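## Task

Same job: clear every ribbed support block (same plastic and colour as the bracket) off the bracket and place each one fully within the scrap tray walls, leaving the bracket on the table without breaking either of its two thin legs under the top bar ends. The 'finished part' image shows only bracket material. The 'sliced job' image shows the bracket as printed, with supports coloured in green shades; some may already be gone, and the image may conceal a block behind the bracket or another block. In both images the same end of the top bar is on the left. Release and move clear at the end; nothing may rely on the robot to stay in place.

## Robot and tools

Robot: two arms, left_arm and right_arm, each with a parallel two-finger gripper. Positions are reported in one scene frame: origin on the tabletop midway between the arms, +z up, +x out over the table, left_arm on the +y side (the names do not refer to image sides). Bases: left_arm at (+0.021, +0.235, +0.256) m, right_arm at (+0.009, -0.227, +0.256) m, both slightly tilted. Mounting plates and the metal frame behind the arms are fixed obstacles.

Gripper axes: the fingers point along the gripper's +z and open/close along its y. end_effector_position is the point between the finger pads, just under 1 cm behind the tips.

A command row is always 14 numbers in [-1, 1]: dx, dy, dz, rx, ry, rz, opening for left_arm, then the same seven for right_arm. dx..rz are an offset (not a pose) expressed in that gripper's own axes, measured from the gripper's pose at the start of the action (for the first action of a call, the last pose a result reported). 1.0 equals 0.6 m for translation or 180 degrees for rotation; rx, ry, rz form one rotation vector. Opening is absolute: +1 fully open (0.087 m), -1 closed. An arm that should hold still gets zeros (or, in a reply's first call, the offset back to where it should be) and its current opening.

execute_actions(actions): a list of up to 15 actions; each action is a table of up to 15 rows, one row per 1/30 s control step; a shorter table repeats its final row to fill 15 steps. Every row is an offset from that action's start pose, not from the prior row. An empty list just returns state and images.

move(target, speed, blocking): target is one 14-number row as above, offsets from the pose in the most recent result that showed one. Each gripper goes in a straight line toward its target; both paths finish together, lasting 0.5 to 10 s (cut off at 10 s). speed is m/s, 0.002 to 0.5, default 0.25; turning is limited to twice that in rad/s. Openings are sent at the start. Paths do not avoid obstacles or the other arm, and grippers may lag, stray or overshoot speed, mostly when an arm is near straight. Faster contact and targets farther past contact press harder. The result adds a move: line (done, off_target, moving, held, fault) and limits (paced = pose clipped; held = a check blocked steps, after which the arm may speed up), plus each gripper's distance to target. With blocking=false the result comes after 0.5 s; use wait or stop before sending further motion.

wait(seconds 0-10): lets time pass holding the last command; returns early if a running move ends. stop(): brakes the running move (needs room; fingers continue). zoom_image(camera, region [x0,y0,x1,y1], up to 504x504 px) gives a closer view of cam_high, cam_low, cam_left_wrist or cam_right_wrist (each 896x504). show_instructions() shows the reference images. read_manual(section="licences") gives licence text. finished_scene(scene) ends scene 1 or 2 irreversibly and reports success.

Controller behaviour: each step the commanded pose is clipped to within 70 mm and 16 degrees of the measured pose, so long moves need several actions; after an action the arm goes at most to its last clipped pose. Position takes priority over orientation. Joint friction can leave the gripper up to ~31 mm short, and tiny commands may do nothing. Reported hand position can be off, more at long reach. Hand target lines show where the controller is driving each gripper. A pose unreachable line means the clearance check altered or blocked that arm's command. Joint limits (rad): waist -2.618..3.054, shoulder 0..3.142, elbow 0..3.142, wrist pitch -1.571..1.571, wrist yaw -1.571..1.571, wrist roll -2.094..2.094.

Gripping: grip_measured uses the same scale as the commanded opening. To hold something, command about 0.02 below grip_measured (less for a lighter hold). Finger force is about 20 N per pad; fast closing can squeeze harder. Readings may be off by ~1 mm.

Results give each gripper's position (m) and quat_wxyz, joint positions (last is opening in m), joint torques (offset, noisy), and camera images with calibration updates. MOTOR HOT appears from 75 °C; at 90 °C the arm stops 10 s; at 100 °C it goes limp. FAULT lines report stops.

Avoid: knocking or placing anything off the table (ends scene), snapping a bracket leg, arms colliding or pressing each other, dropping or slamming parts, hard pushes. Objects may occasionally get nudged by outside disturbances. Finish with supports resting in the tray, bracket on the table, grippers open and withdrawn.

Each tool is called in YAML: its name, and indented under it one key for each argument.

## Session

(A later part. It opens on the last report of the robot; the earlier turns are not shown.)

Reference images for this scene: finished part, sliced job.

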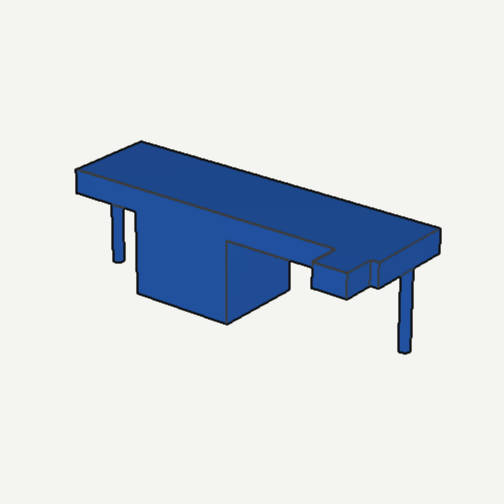

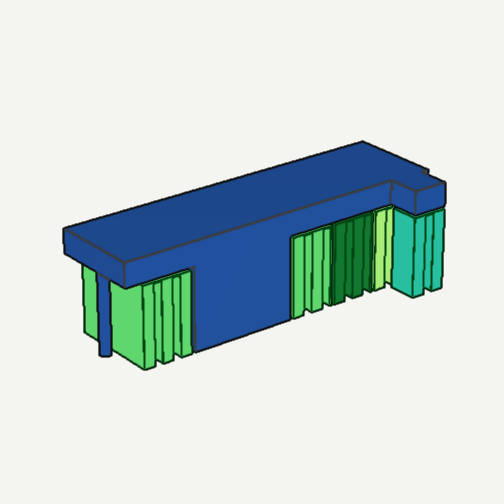

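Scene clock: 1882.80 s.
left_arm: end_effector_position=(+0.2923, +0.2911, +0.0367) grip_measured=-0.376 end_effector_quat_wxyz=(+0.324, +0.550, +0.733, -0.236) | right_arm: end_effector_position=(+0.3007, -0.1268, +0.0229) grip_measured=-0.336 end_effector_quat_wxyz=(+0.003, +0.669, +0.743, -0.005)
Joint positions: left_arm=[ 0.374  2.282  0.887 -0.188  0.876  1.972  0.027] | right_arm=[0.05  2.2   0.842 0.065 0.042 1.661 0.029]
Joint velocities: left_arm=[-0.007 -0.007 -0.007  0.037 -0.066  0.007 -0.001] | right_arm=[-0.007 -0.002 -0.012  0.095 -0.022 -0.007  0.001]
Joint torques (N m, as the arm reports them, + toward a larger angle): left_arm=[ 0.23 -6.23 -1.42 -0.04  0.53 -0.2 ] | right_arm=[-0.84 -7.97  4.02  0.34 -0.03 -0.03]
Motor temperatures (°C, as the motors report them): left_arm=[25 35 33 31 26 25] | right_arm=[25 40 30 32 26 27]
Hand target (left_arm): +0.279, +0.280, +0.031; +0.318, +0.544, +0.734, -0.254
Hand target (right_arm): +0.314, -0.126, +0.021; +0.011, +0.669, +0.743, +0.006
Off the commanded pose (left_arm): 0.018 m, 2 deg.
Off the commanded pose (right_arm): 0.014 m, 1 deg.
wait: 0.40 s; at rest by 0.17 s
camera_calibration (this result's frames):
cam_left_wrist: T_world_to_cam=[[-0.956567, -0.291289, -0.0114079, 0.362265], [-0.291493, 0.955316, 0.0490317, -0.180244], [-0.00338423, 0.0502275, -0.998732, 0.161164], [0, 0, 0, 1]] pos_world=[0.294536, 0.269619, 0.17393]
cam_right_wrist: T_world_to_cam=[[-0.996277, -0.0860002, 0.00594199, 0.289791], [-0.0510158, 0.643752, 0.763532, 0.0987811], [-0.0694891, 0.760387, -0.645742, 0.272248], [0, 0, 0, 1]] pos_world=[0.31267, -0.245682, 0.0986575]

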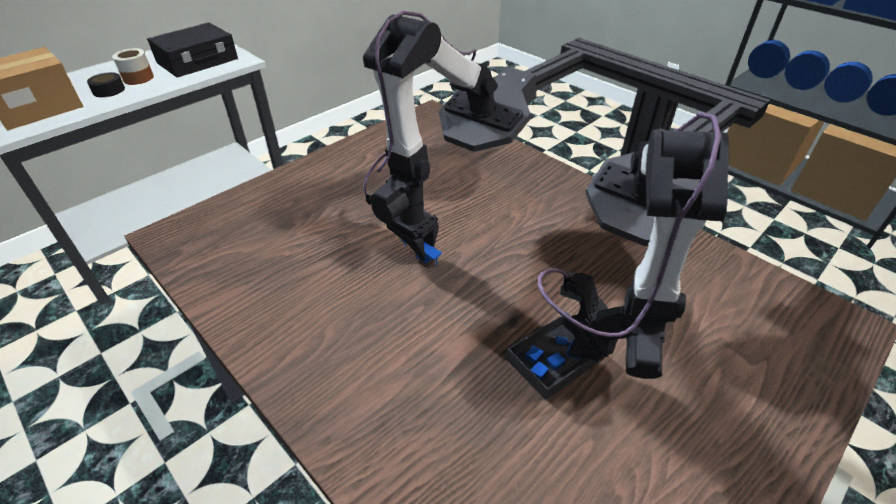

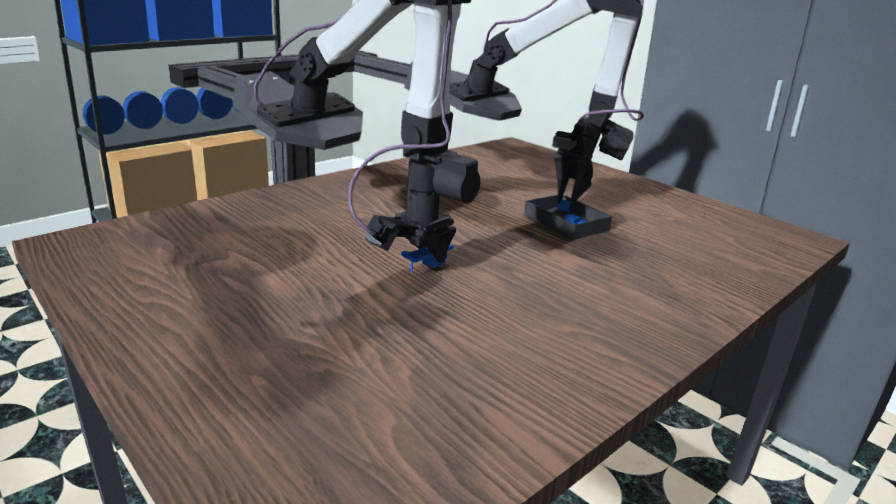

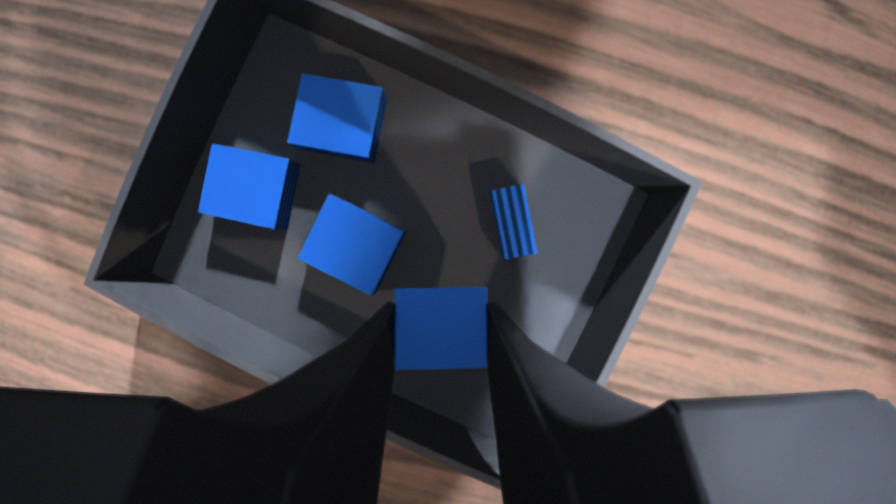

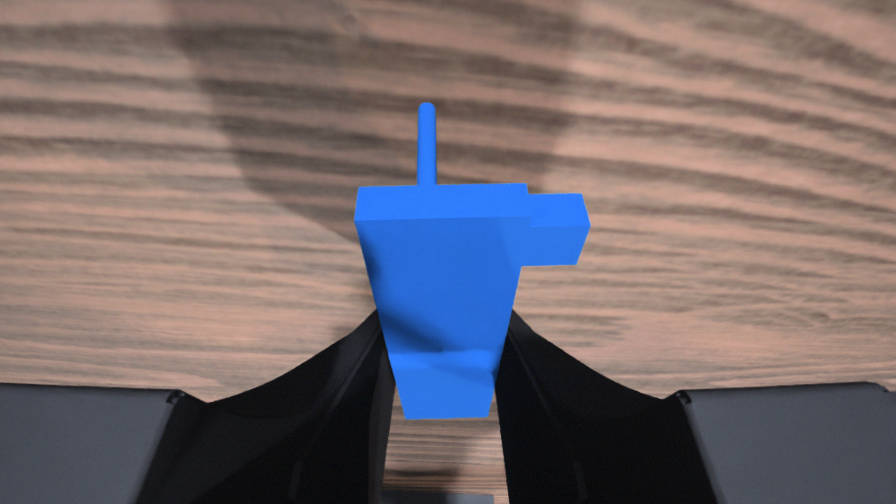

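zoom_image:
  camera: "cam_left_wrist"
  region: [280, 170, 520, 390]

zoom_image:
  camera: "cam_low"
  region: [370, 200, 490, 290]

Region (280, 170, 520, 390) of cam_left_wrist's 896x504 image, scaled by 2.100, with more detail than that image has; it fills the top 462 rows of this view, and the rest is white.

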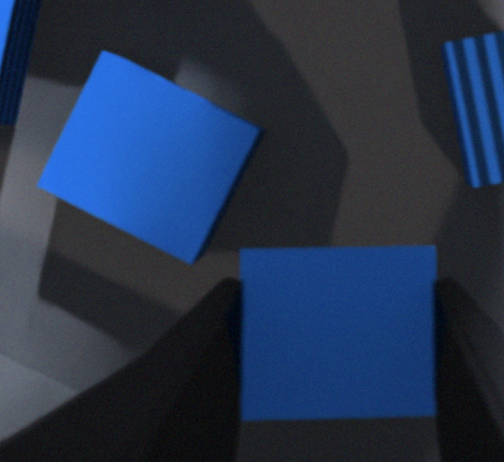

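Region (370, 200, 490, 290) of cam_low's 896x504 image, scaled by 4.200, with more detail than that image has; it fills the top 378 rows of this view, and the rest is white.

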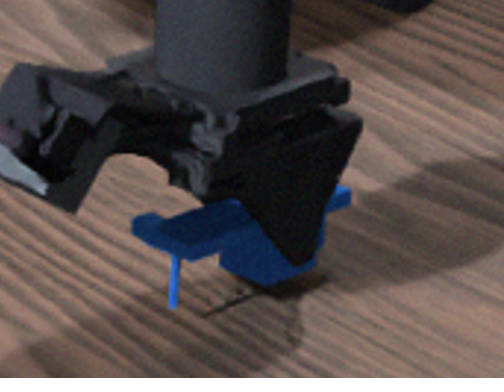

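execute_actions:
  actions:
    - [[0.0002,-0.0267,0.0164,0.0093,-0.0043,-0.0076,-0.43,-0.0007,0.0220,0.0044,-0.0086,0.0009,0,-0.40],[0.0008,-0.0272,0.0175,0.0094,-0.0043,-0.0074,-0.43,-0.0007,0.0218,0.0049,-0.0086,0.0009,0,-0.40],[0.0013,-0.0277,0.0187,0.0096,-0.0044,-0.0072,-0.43,-0.0007,0.0215,0.0054,-0.0086,0.0009,0,-0.40],[0.0019,-0.0282,0.0198,0.0097,-0.0045,-0.0070,-0.43,-0.0007,0.0213,0.0058,-0.0086,0.0009,0,-0.40],[0.0025,-0.0287,0.0210,0.0099,-0.0045,-0.0068,-0.43,-0.0007,0.0211,0.0063,-0.0086,0.0009,0,-0.40],[0.0030,-0.0292,0.0221,0.0100,-0.0046,-0.0066,-0.43,-0.0007,0.0209,0.0068,-0.0086,0.0009,0,-0.40],[0.0036,-0.0296,0.0233,0.0102,-0.0047,-0.0063,-0.43,-0.0008,0.0206,0.0073,-0.0086,0.0009,0,-0.40],[0.0042,-0.0301,0.0244,0.0104,-0.0047,-0.0061,-0.43,-0.0008,0.0204,0.0078,-0.0086,0.0009,0,-0.40],[0.0048,-0.0306,0.0256,0.0105,-0.0048,-0.0059,-0.43,-0.0008,0.0202,0.0083,-0.0086,0.0009,0,-0.40],[0.0053,-0.0311,0.0267,0.0107,-0.0049,-0.0057,-0.43,-0.0008,0.0200,0.0087,-0.0086,0.0009,0,-0.40],[0.0059,-0.0316,0.0279,0.0108,-0.0049,-0.0055,-0.43,-0.0008,0.0197,0.0092,-0.0086,0.0009,0,-0.40],[0.0065,-0.0321,0.0290,0.0110,-0.0050,-0.0053,-0.43,-0.0008,0.0195,0.0097,-0.0086,0.0009,0,-0.40]]

wait:
  seconds: 0.3

zoom_image:
  camera: "cam_left_wrist"
  region: [280, 170, 520, 390]

zoom_image:
  camera: "cam_low"
  region: [370, 200, 490, 290]

Scene clock: 1927.87 s.
left_arm: end_effector_position=(+0.2858, +0.2848, +0.0287) grip_measured=-0.376 end_effector_quat_wxyz=(+0.321, +0.549, +0.732, -0.246) | right_arm: end_effector_position=(+0.3008, -0.1267, +0.0202) grip_measured=-0.336 end_effector_quat_wxyz=(+0.005, +0.669, +0.743, -0.003)
Joint positions: left_arm=[ 0.365  2.318  0.887 -0.171  0.877  1.972  0.027] | right_arm=[0.05  2.211 0.842 0.08  0.042 1.661 0.029]
Joint velocities: left_arm=[-0.022  0.012 -0.002  0.066 -0.037 -0.007 -0.   ] | right_arm=[ 0.002  0.027 -0.017  0.007  0.007  0.022 -0.001]
Joint torques (N m, as the arm reports them, + toward a larger angle): left_arm=[ 0.25 -6.09 -1.22  0.03  0.51 -0.17] | right_arm=[-0.76 -8.05  3.68  0.38  0.   -0.03]
Motor temperatures (°C, as the motors report them): left_arm=[25 36 31 30 26 25] | right_arm=[25 41 30 31 26 27]
Hand target (left_arm): +0.277, +0.276, +0.022; +0.318, +0.548, +0.730, -0.256
Hand target (right_arm): +0.312, -0.126, +0.017; +0.011, +0.669, +0.743, +0.006
Off the commanded pose (left_arm): 0.014 m, 1 deg.
Off the commanded pose (right_arm): 0.012 m, 1 deg.
camera_calibration (this result's frames):
cam_left_wrist: T_world_to_cam=[[-0.958632, -0.284561, 0.00706942, 0.352282], [-0.284042, 0.957912, 0.0415283, -0.178301], [-0.0185892, 0.0378023, -0.999112, 0.161336], [0, 0, 0, 1]] pos_world=[0.290063, 0.264944, 0.166107]
cam_right_wrist: T_world_to_cam=[[-0.996304, -0.0858749, 0.00177305, 0.290018], [-0.0540747, 0.643135, 0.763841, 0.101592], [-0.0667351, 0.760922, -0.645402, 0.269687], [0, 0, 0, 1]] pos_world=[0.312437, -0.245643, 0.0959418]

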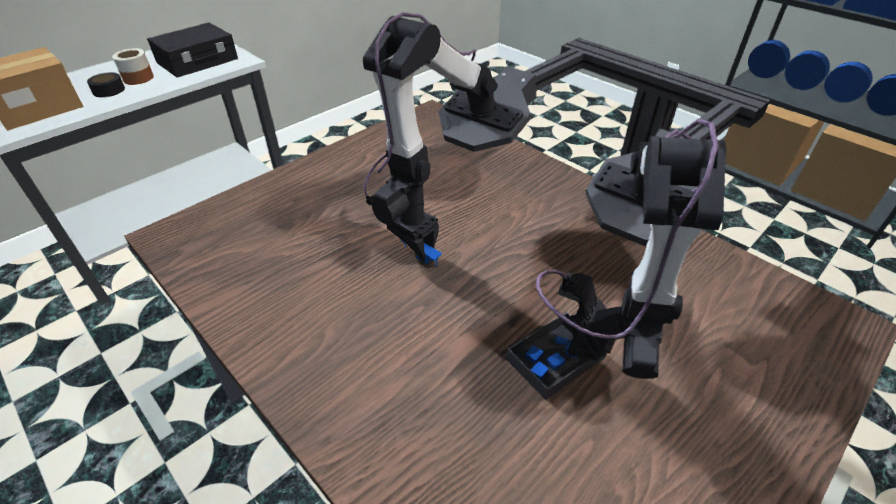

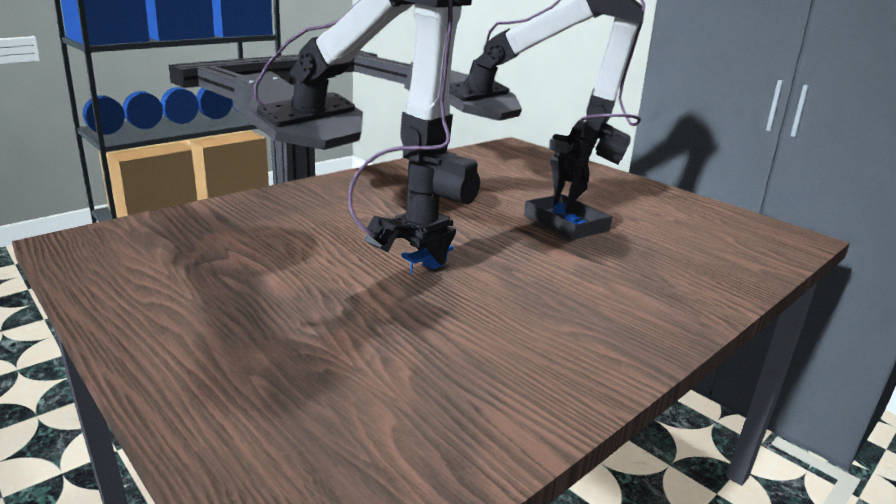

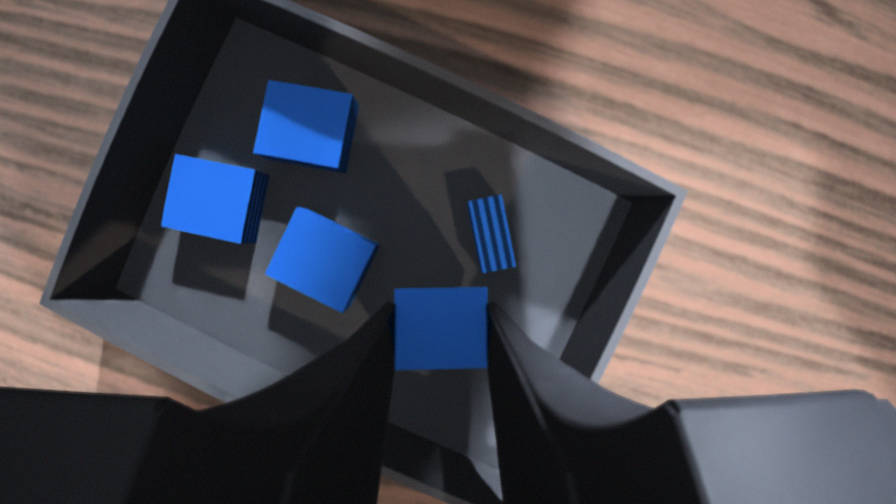

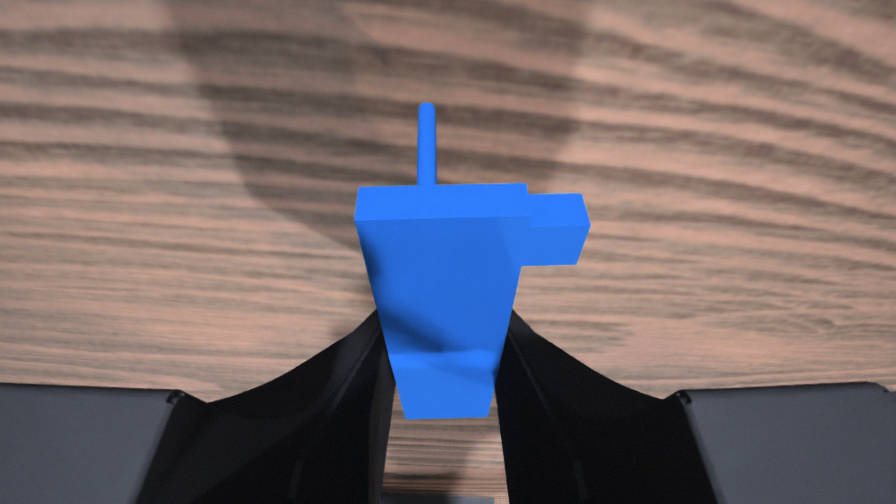

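Scene clock: 1928.17 s.
left_arm: end_effector_position=(+0.2868, +0.2853, +0.0283) grip_measured=-0.376 end_effector_quat_wxyz=(+0.321, +0.550, +0.731, -0.244) | right_arm: end_effector_position=(+0.3011, -0.1266, +0.0201) grip_measured=-0.336 end_effector_quat_wxyz=(+0.005, +0.669, +0.743, -0.002)
Joint positions: left_arm=[ 0.364  2.318  0.887 -0.165  0.877  1.972  0.027] | right_arm=[0.05  2.211 0.842 0.083 0.042 1.661 0.029]
Joint velocities: left_arm=[ 0.002  0.002 -0.002  0.095  0.066  0.007 -0.001] | right_arm=[-0.012 -0.012  0.017  0.007 -0.022  0.037  0.   ]
Joint torques (N m, as the arm reports them, + toward a larger angle): left_arm=[ 0.24 -6.19 -1.23  0.    0.53 -0.2 ] | right_arm=[-0.75 -7.9   3.69  0.32 -0.02 -0.04]
Motor temperatures (°C, as the motors report them): left_arm=[25 36 31 30 26 25] | right_arm=[25 41 30 31 26 27]
Hand target (left_arm): +0.277, +0.276, +0.022; +0.318, +0.548, +0.730, -0.257
Hand target (right_arm): +0.312, -0.126, +0.017; +0.011, +0.669, +0.743, +0.006
Off the commanded pose (left_arm): 0.015 m, 1 deg.
Off the commanded pose (right_arm): 0.012 m, 1 deg.
wait: 0.30 s; at rest by 0.17 s
camera_calibration (this result's frames):
cam_left_wrist: T_world_to_cam=[[-0.958894, -0.283762, 0.00154153, 0.353399], [-0.283439, 0.958035, 0.0427982, -0.178718], [-0.0136213, 0.040602, -0.999083, 0.158743], [0, 0, 0, 1]] pos_world=[0.290379, 0.265054, 0.165701]
cam_right_wrist: T_world_to_cam=[[-0.99631, -0.0858285, 0.00025707, 0.290368], [-0.0551873, 0.642911, 0.76395, 0.102012], [-0.065734, 0.761117, -0.645275, 0.269258], [0, 0, 0, 1]] pos_world=[0.312626, -0.245599, 0.095739]

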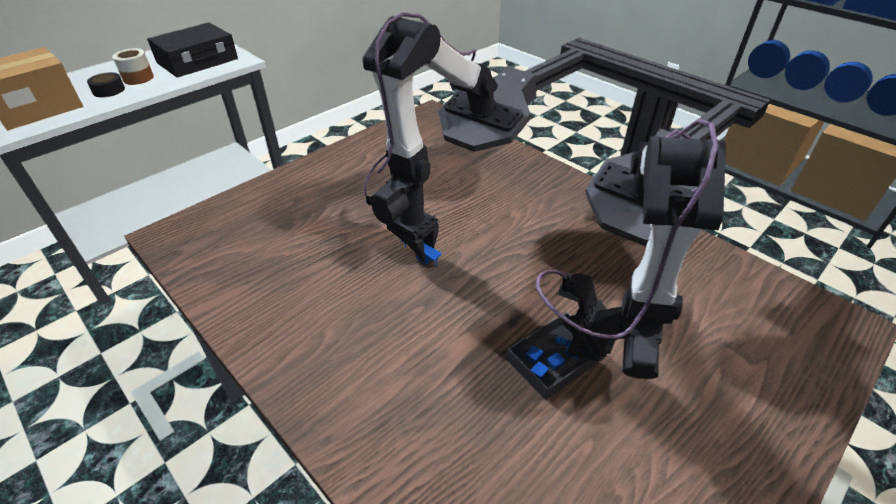

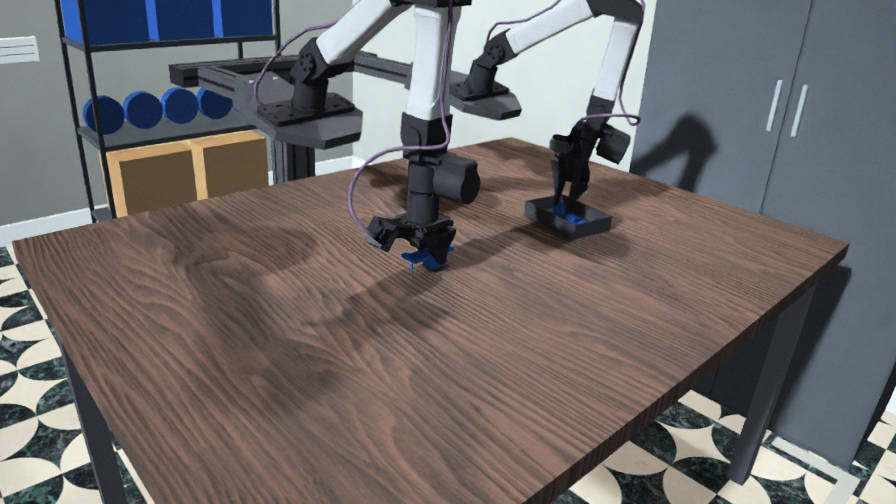

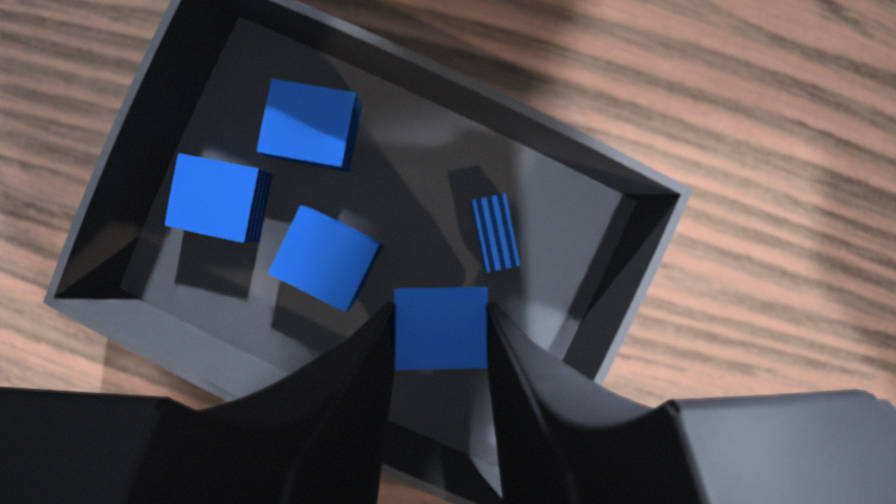

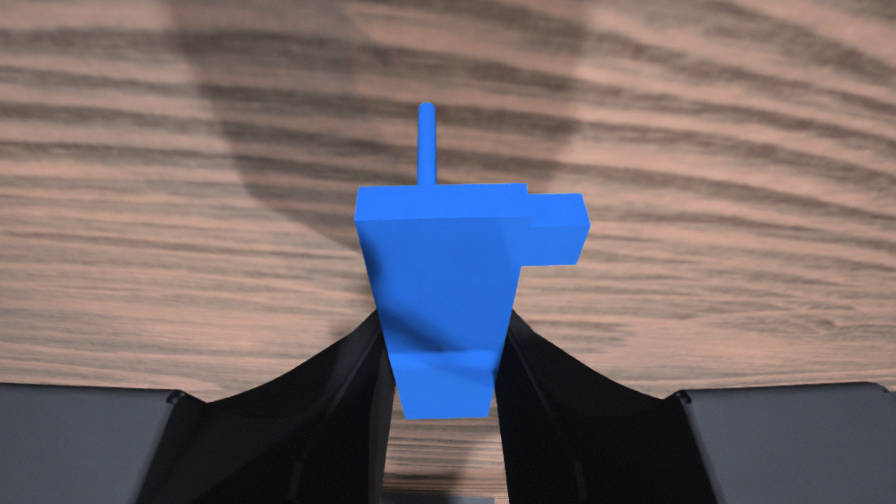

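Region (280, 170, 520, 390) of cam_left_wrist's 896x504 image, scaled by 2.100, with more detail than that image has; it fills the top 462 rows of this view, and the rest is white.

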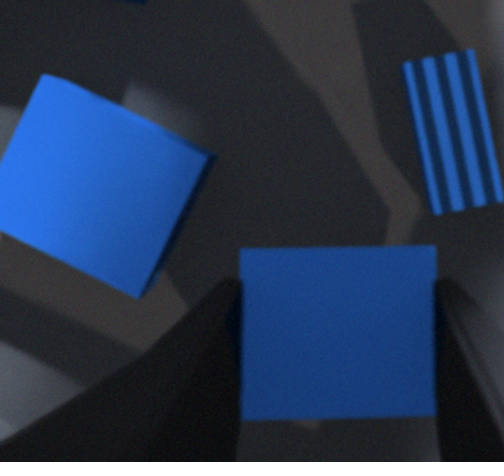

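Region (370, 200, 490, 290) of cam_low's 896x504 image, scaled by 4.200, with more detail than that image has; it fills the top 378 rows of this view, and the rest is white.

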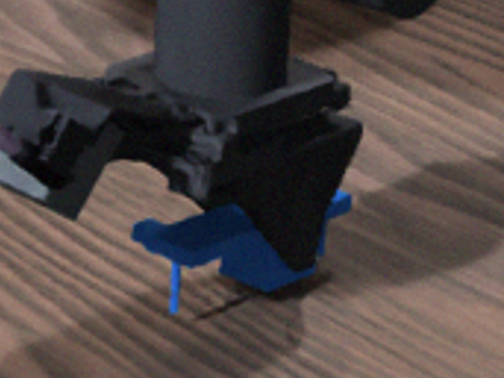

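execute_actions:
  actions: []

Scene clock: 1935.07 s.
left_arm: end_effector_position=(+0.2871, +0.2854, +0.0283) grip_measured=-0.376 end_effector_quat_wxyz=(+0.322, +0.551, +0.731, -0.244) | right_arm: end_effector_position=(+0.3012, -0.1266, +0.0201) grip_measured=-0.336 end_effector_quat_wxyz=(+0.005, +0.669, +0.743, -0.002)
Joint positions: left_arm=[ 0.364  2.318  0.887 -0.164  0.877  1.972  0.027] | right_arm=[0.05  2.211 0.842 0.083 0.042 1.661 0.029]
Joint velocities: left_arm=[-0.002 -0.007 -0.007  0.051 -0.037 -0.007  0.   ] | right_arm=[-0.002  0.002 -0.007  0.022  0.022 -0.022 -0.   ]
Joint torques (N m, as the arm reports them, + toward a larger angle): left_arm=[ 0.21 -6.15 -1.21 -0.01  0.54 -0.19] | right_arm=[-0.75 -7.98  3.74  0.36  0.02 -0.02]
Motor temperatures (°C, as the motors report them): left_arm=[25 36 31 30 26 25] | right_arm=[25 41 30 31 25 27]
Hand target (left_arm): +0.277, +0.276, +0.022; +0.318, +0.548, +0.730, -0.256
Hand target (right_arm): +0.312, -0.126, +0.017; +0.011, +0.669, +0.743, +0.006
Off the commanded pose (left_arm): 0.015 m, 2 deg.
Off the commanded pose (right_arm): 0.012 m, 1 deg.
camera_calibration (this result's frames):
cam_left_wrist: T_world_to_cam=[[-0.958922, -0.28367, 0.000434961, 0.353646], [-0.283389, 0.958037, 0.0430737, -0.178801], [-0.0126354, 0.0411811, -0.999072, 0.158238], [0, 0, 0, 1]] pos_world=[0.290448, 0.265101, 0.165639]
cam_right_wrist: T_world_to_cam=[[-0.996311, -0.0858168, -0.000121923, 0.290473], [-0.0554655, 0.642855, 0.763977, 0.10208], [-0.0654837, 0.761166, -0.645243, 0.269181], [0, 0, 0, 1]] pos_world=[0.31269, -0.245586, 0.0957361]

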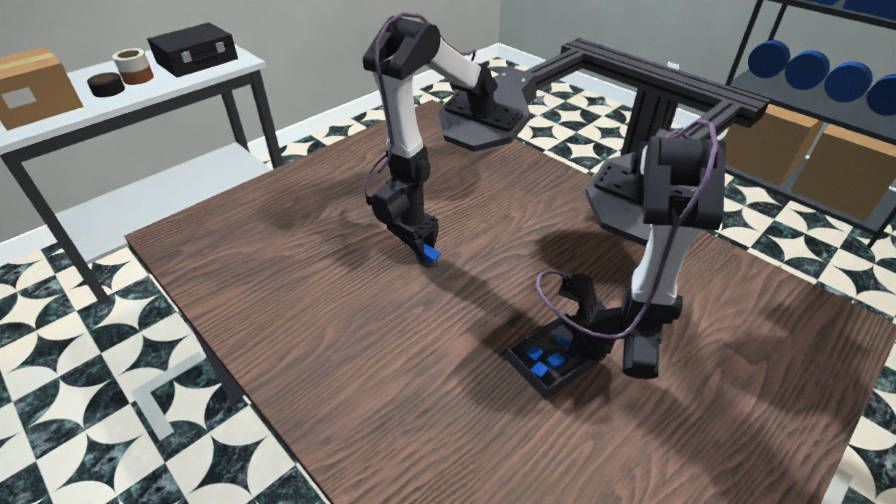

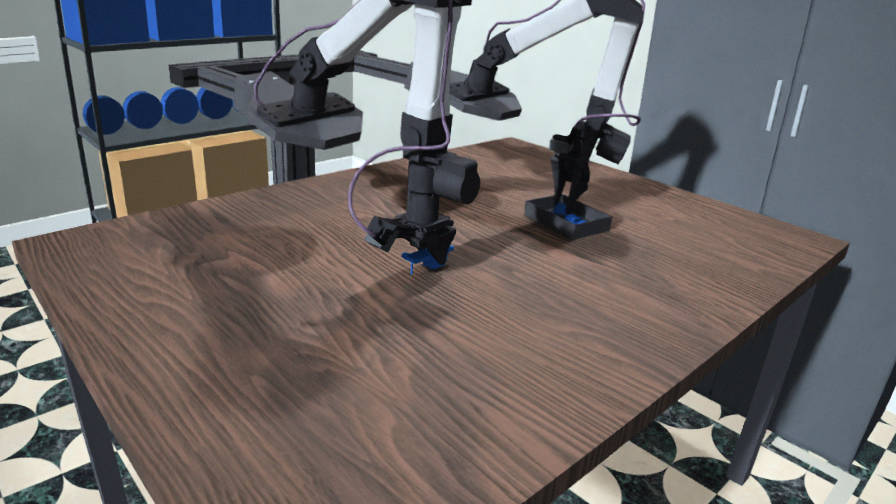

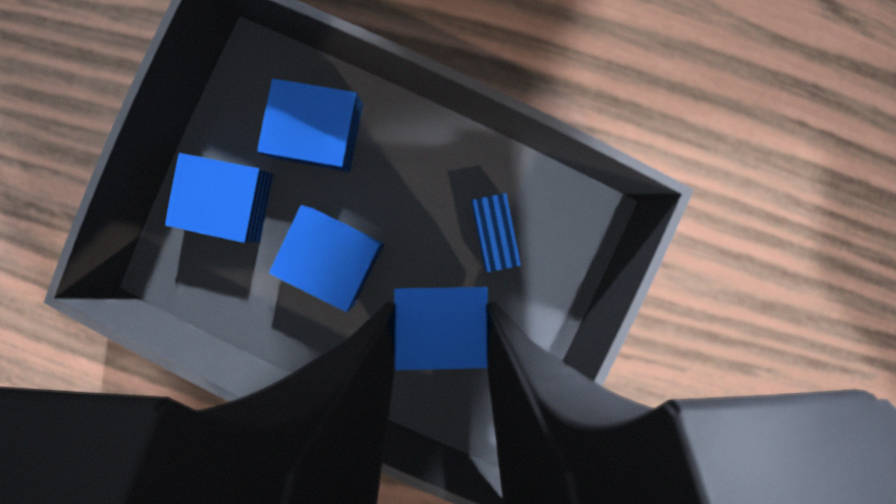

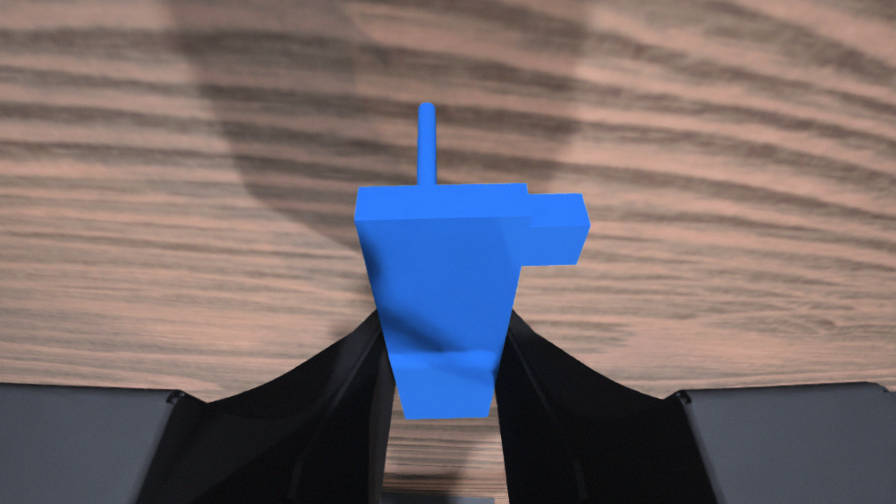

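zoom_image:
  camera: "cam_low"
  region: [360, 200, 500, 290]

zoom_image:
  camera: "cam_low"
  region: [500, 160, 640, 250]

Region (360, 200, 500, 290) of cam_low's 896x504 image, scaled by 3.600, with more detail than that image has; it fills the top 324 rows of this view, and the rest is white.

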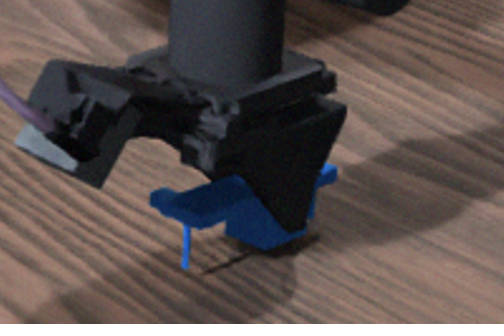

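Region (500, 160, 640, 250) of cam_low's 896x504 image, scaled by 3.600, with more detail than that image has; it fills the top 324 rows of this view, and the rest is white.

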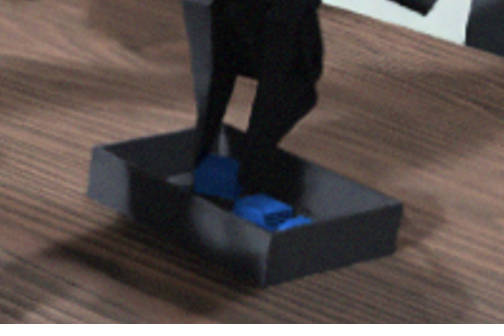

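execute_actions:
  actions:
    - [[0.0013,-0.0208,0.0151,0.0065,-0.003,-0.0041,-0.43,-0.00055,0.0177,0.0059,-0.007,0.0006,0,-0.40],[0.0013,-0.0208,0.0151,0.0065,-0.003,-0.0041,-0.43,-0.00055,0.0177,0.0059,-0.007,0.0006,0,-0.40],[0.0018,-0.021,0.0156,0.0065,-0.003,-0.0041,-0.43,-0.00055,0.0174,0.0065,-0.007,0.0006,0,-0.40],[0.0018,-0.021,0.0156,0.0065,-0.003,-0.0041,-0.43,-0.00055,0.0174,0.0065,-0.007,0.0006,0,-0.40],[0.0023,-0.0212,0.016,0.0065,-0.003,-0.0041,-0.43,-0.0006,0.0171,0.0072,-0.007,0.0006,0,-0.40],[0.0023,-0.0212,0.016,0.0065,-0.003,-0.0041,-0.43,-0.0006,0.0171,0.0072,-0.007,0.0006,0,-0.40],[0.0028,-0.0214,0.0165,0.0065,-0.003,-0.0041,-0.43,-0.0006,0.0168,0.0078,-0.007,0.0006,0,-0.40],[0.0028,-0.0214,0.0165,0.0065,-0.003,-0.0041,-0.43,-0.0006,0.0168,0.0078,-0.007,0.0006,0,-0.40],[0.0033,-0.0216,0.0169,0.0065,-0.003,-0.0041,-0.43,-0.0006,0.0165,0.0085,-0.007,0.0006,0,-0.40]]

Scene clock: 1963.87 s.
left_arm: end_effector_position=(+0.2881, +0.2860, +0.0280) grip_measured=-0.376 end_effector_quat_wxyz=(+0.323, +0.552, +0.730, -0.241) | right_arm: end_effector_position=(+0.3038, -0.1261, +0.0201) grip_measured=-0.336 end_effector_quat_wxyz=(+0.008, +0.669, +0.743, +0.002)
Joint positions: left_arm=[ 0.364  2.318  0.887 -0.158  0.877  1.972  0.027] | right_arm=[0.05  2.211 0.842 0.094 0.042 1.661 0.029]
Joint velocities: left_arm=[ 0.012  0.002 -0.002 -0.037  0.022 -0.007 -0.001] | right_arm=[-0.012 -0.002 -0.007 -0.066 -0.081  0.051 -0.001]
Joint torques (N m, as the arm reports them, + toward a larger angle): left_arm=[ 0.32 -5.82 -1.22  0.    0.53 -0.19] | right_arm=[-0.62 -7.38  3.44  0.37 -0.02 -0.04]
Motor temperatures (°C, as the motors report them): left_arm=[25 36 31 29 26 25] | right_arm=[25 41 30 30 25 27]
Hand target (left_arm): +0.276, +0.276, +0.021; +0.318, +0.548, +0.730, -0.256
Hand target (right_arm): +0.311, -0.126, +0.015; +0.012, +0.669, +0.743, +0.007
Off the commanded pose (left_arm): 0.017 m, 2 deg.
Off the commanded pose (right_arm): 0.009 m, 1 deg.
camera_calibration (this result's frames):
cam_left_wrist: T_world_to_cam=[[-0.959046, -0.283203, -0.00509745, 0.354871], [-0.283144, 0.958047, 0.0444518, -0.179216], [-0.00770529, 0.0440747, -0.998999, 0.155709], [0, 0, 0, 1]] pos_world=[0.290793, 0.265334, 0.165329]
cam_right_wrist: T_world_to_cam=[[-0.996282, -0.0854785, -0.0107333, 0.293386], [-0.063259, 0.641286, 0.76469, 0.104], [-0.0584814, 0.762526, -0.644309, 0.267023], [0, 0, 0, 1]] pos_world=[0.31449, -0.245227, 0.0956664]

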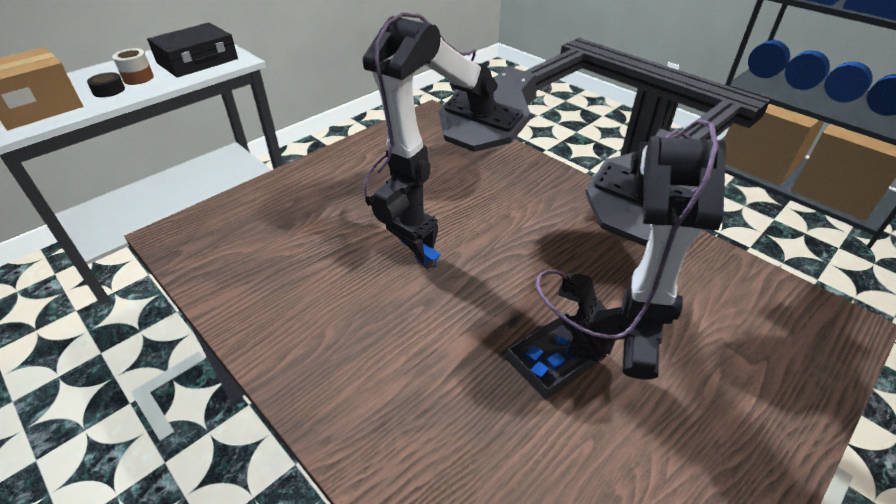

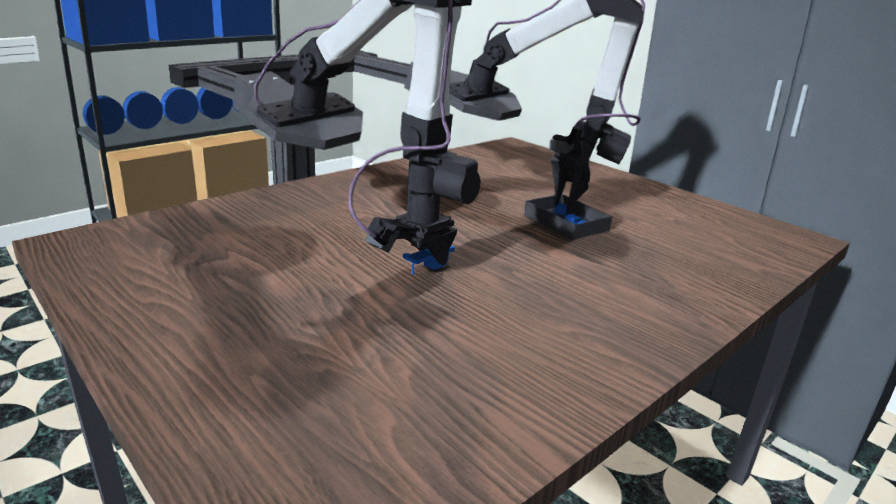

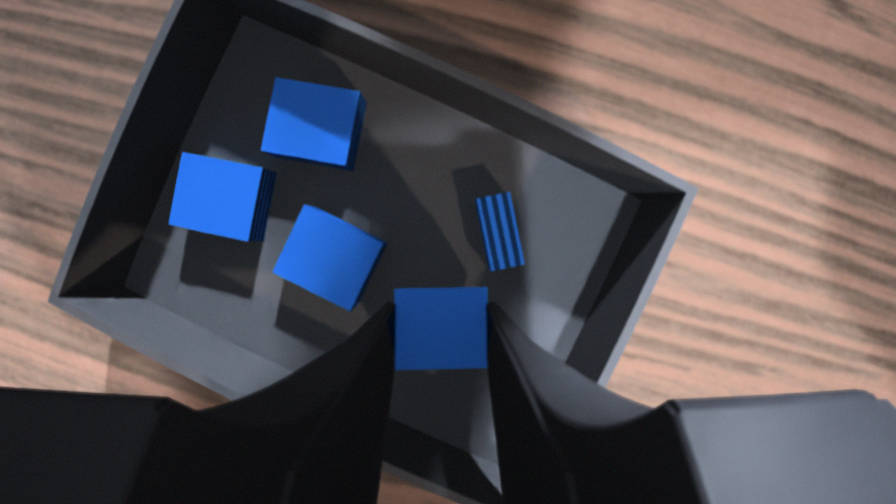

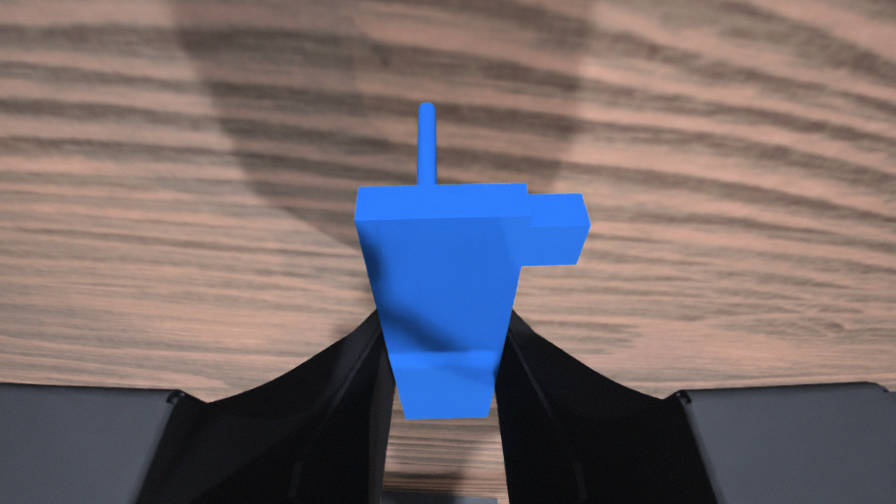

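wait:
  seconds: 0

Scene clock: 1966.40 s.
left_arm: end_effector_position=(+0.2882, +0.2861, +0.0280) grip_measured=-0.376 end_effector_quat_wxyz=(+0.323, +0.552, +0.730, -0.241) | right_arm: end_effector_position=(+0.3041, -0.1260, +0.0201) grip_measured=-0.336 end_effector_quat_wxyz=(+0.009, +0.669, +0.743, +0.002)
Joint positions: left_arm=[ 0.364  2.318  0.887 -0.158  0.877  1.972  0.027] | right_arm=[0.05  2.211 0.842 0.095 0.042 1.661 0.029]
Joint velocities: left_arm=[ 0.007 -0.012  0.012 -0.066  0.051 -0.022  0.001] | right_arm=[ 0.007 -0.012 -0.017  0.081 -0.037  0.051 -0.   ]
Joint torques (N m, as the arm reports them, + toward a larger angle): left_arm=[ 0.27 -5.71 -1.22 -0.02  0.52 -0.17] | right_arm=[-0.62 -7.38  3.41  0.37 -0.02 -0.03]
Motor temperatures (°C, as the motors report them): left_arm=[25 36 31 29 26 25] | right_arm=[25 41 30 30 25 27]
Hand target (left_arm): +0.276, +0.276, +0.021; +0.318, +0.548, +0.730, -0.256
Hand target (right_arm): +0.311, -0.126, +0.015; +0.012, +0.669, +0.743, +0.007
Off the commanded pose (left_arm): 0.018 m, 2 deg.
Off the commanded pose (right_arm): 0.009 m, 1 deg.
camera_calibration (this result's frames):
cam_left_wrist: T_world_to_cam=[[-0.959061, -0.283139, -0.00583505, 0.355033], [-0.283112, 0.958048, 0.0446357, -0.179271], [-0.00704786, 0.0444603, -0.998986, 0.155371], [0, 0, 0, 1]] pos_world=[0.29084, 0.265366, 0.165287]
cam_right_wrist: T_world_to_cam=[[-0.996273, -0.085441, -0.0118702, 0.293696], [-0.0640945, 0.641118, 0.764761, 0.104207], [-0.0577318, 0.762671, -0.644204, 0.26679], [0, 0, 0, 1]] pos_world=[0.314683, -0.245189, 0.0956601]

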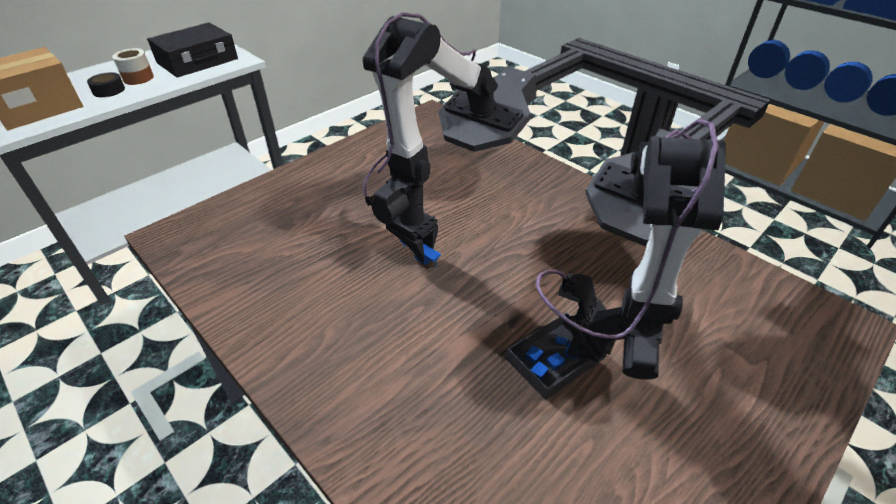

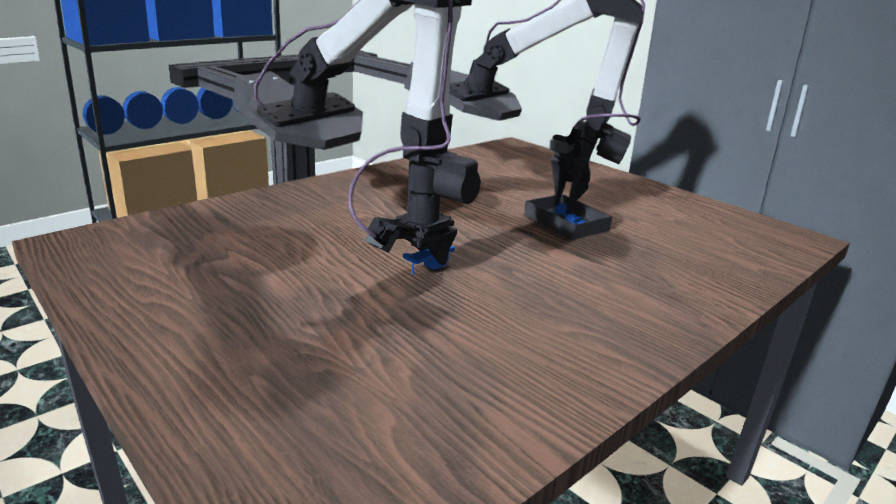

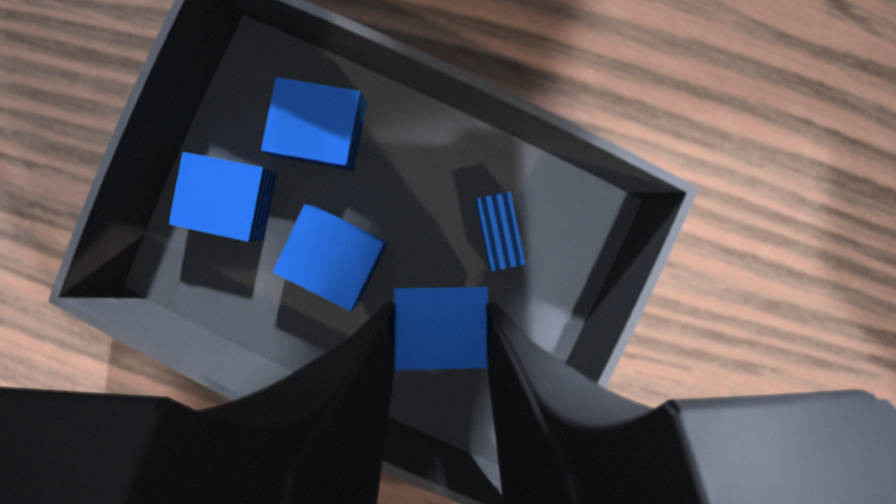

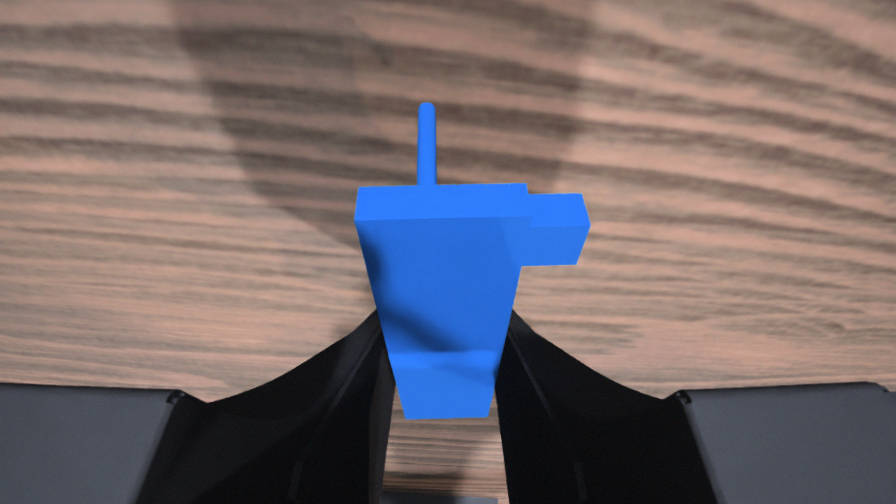

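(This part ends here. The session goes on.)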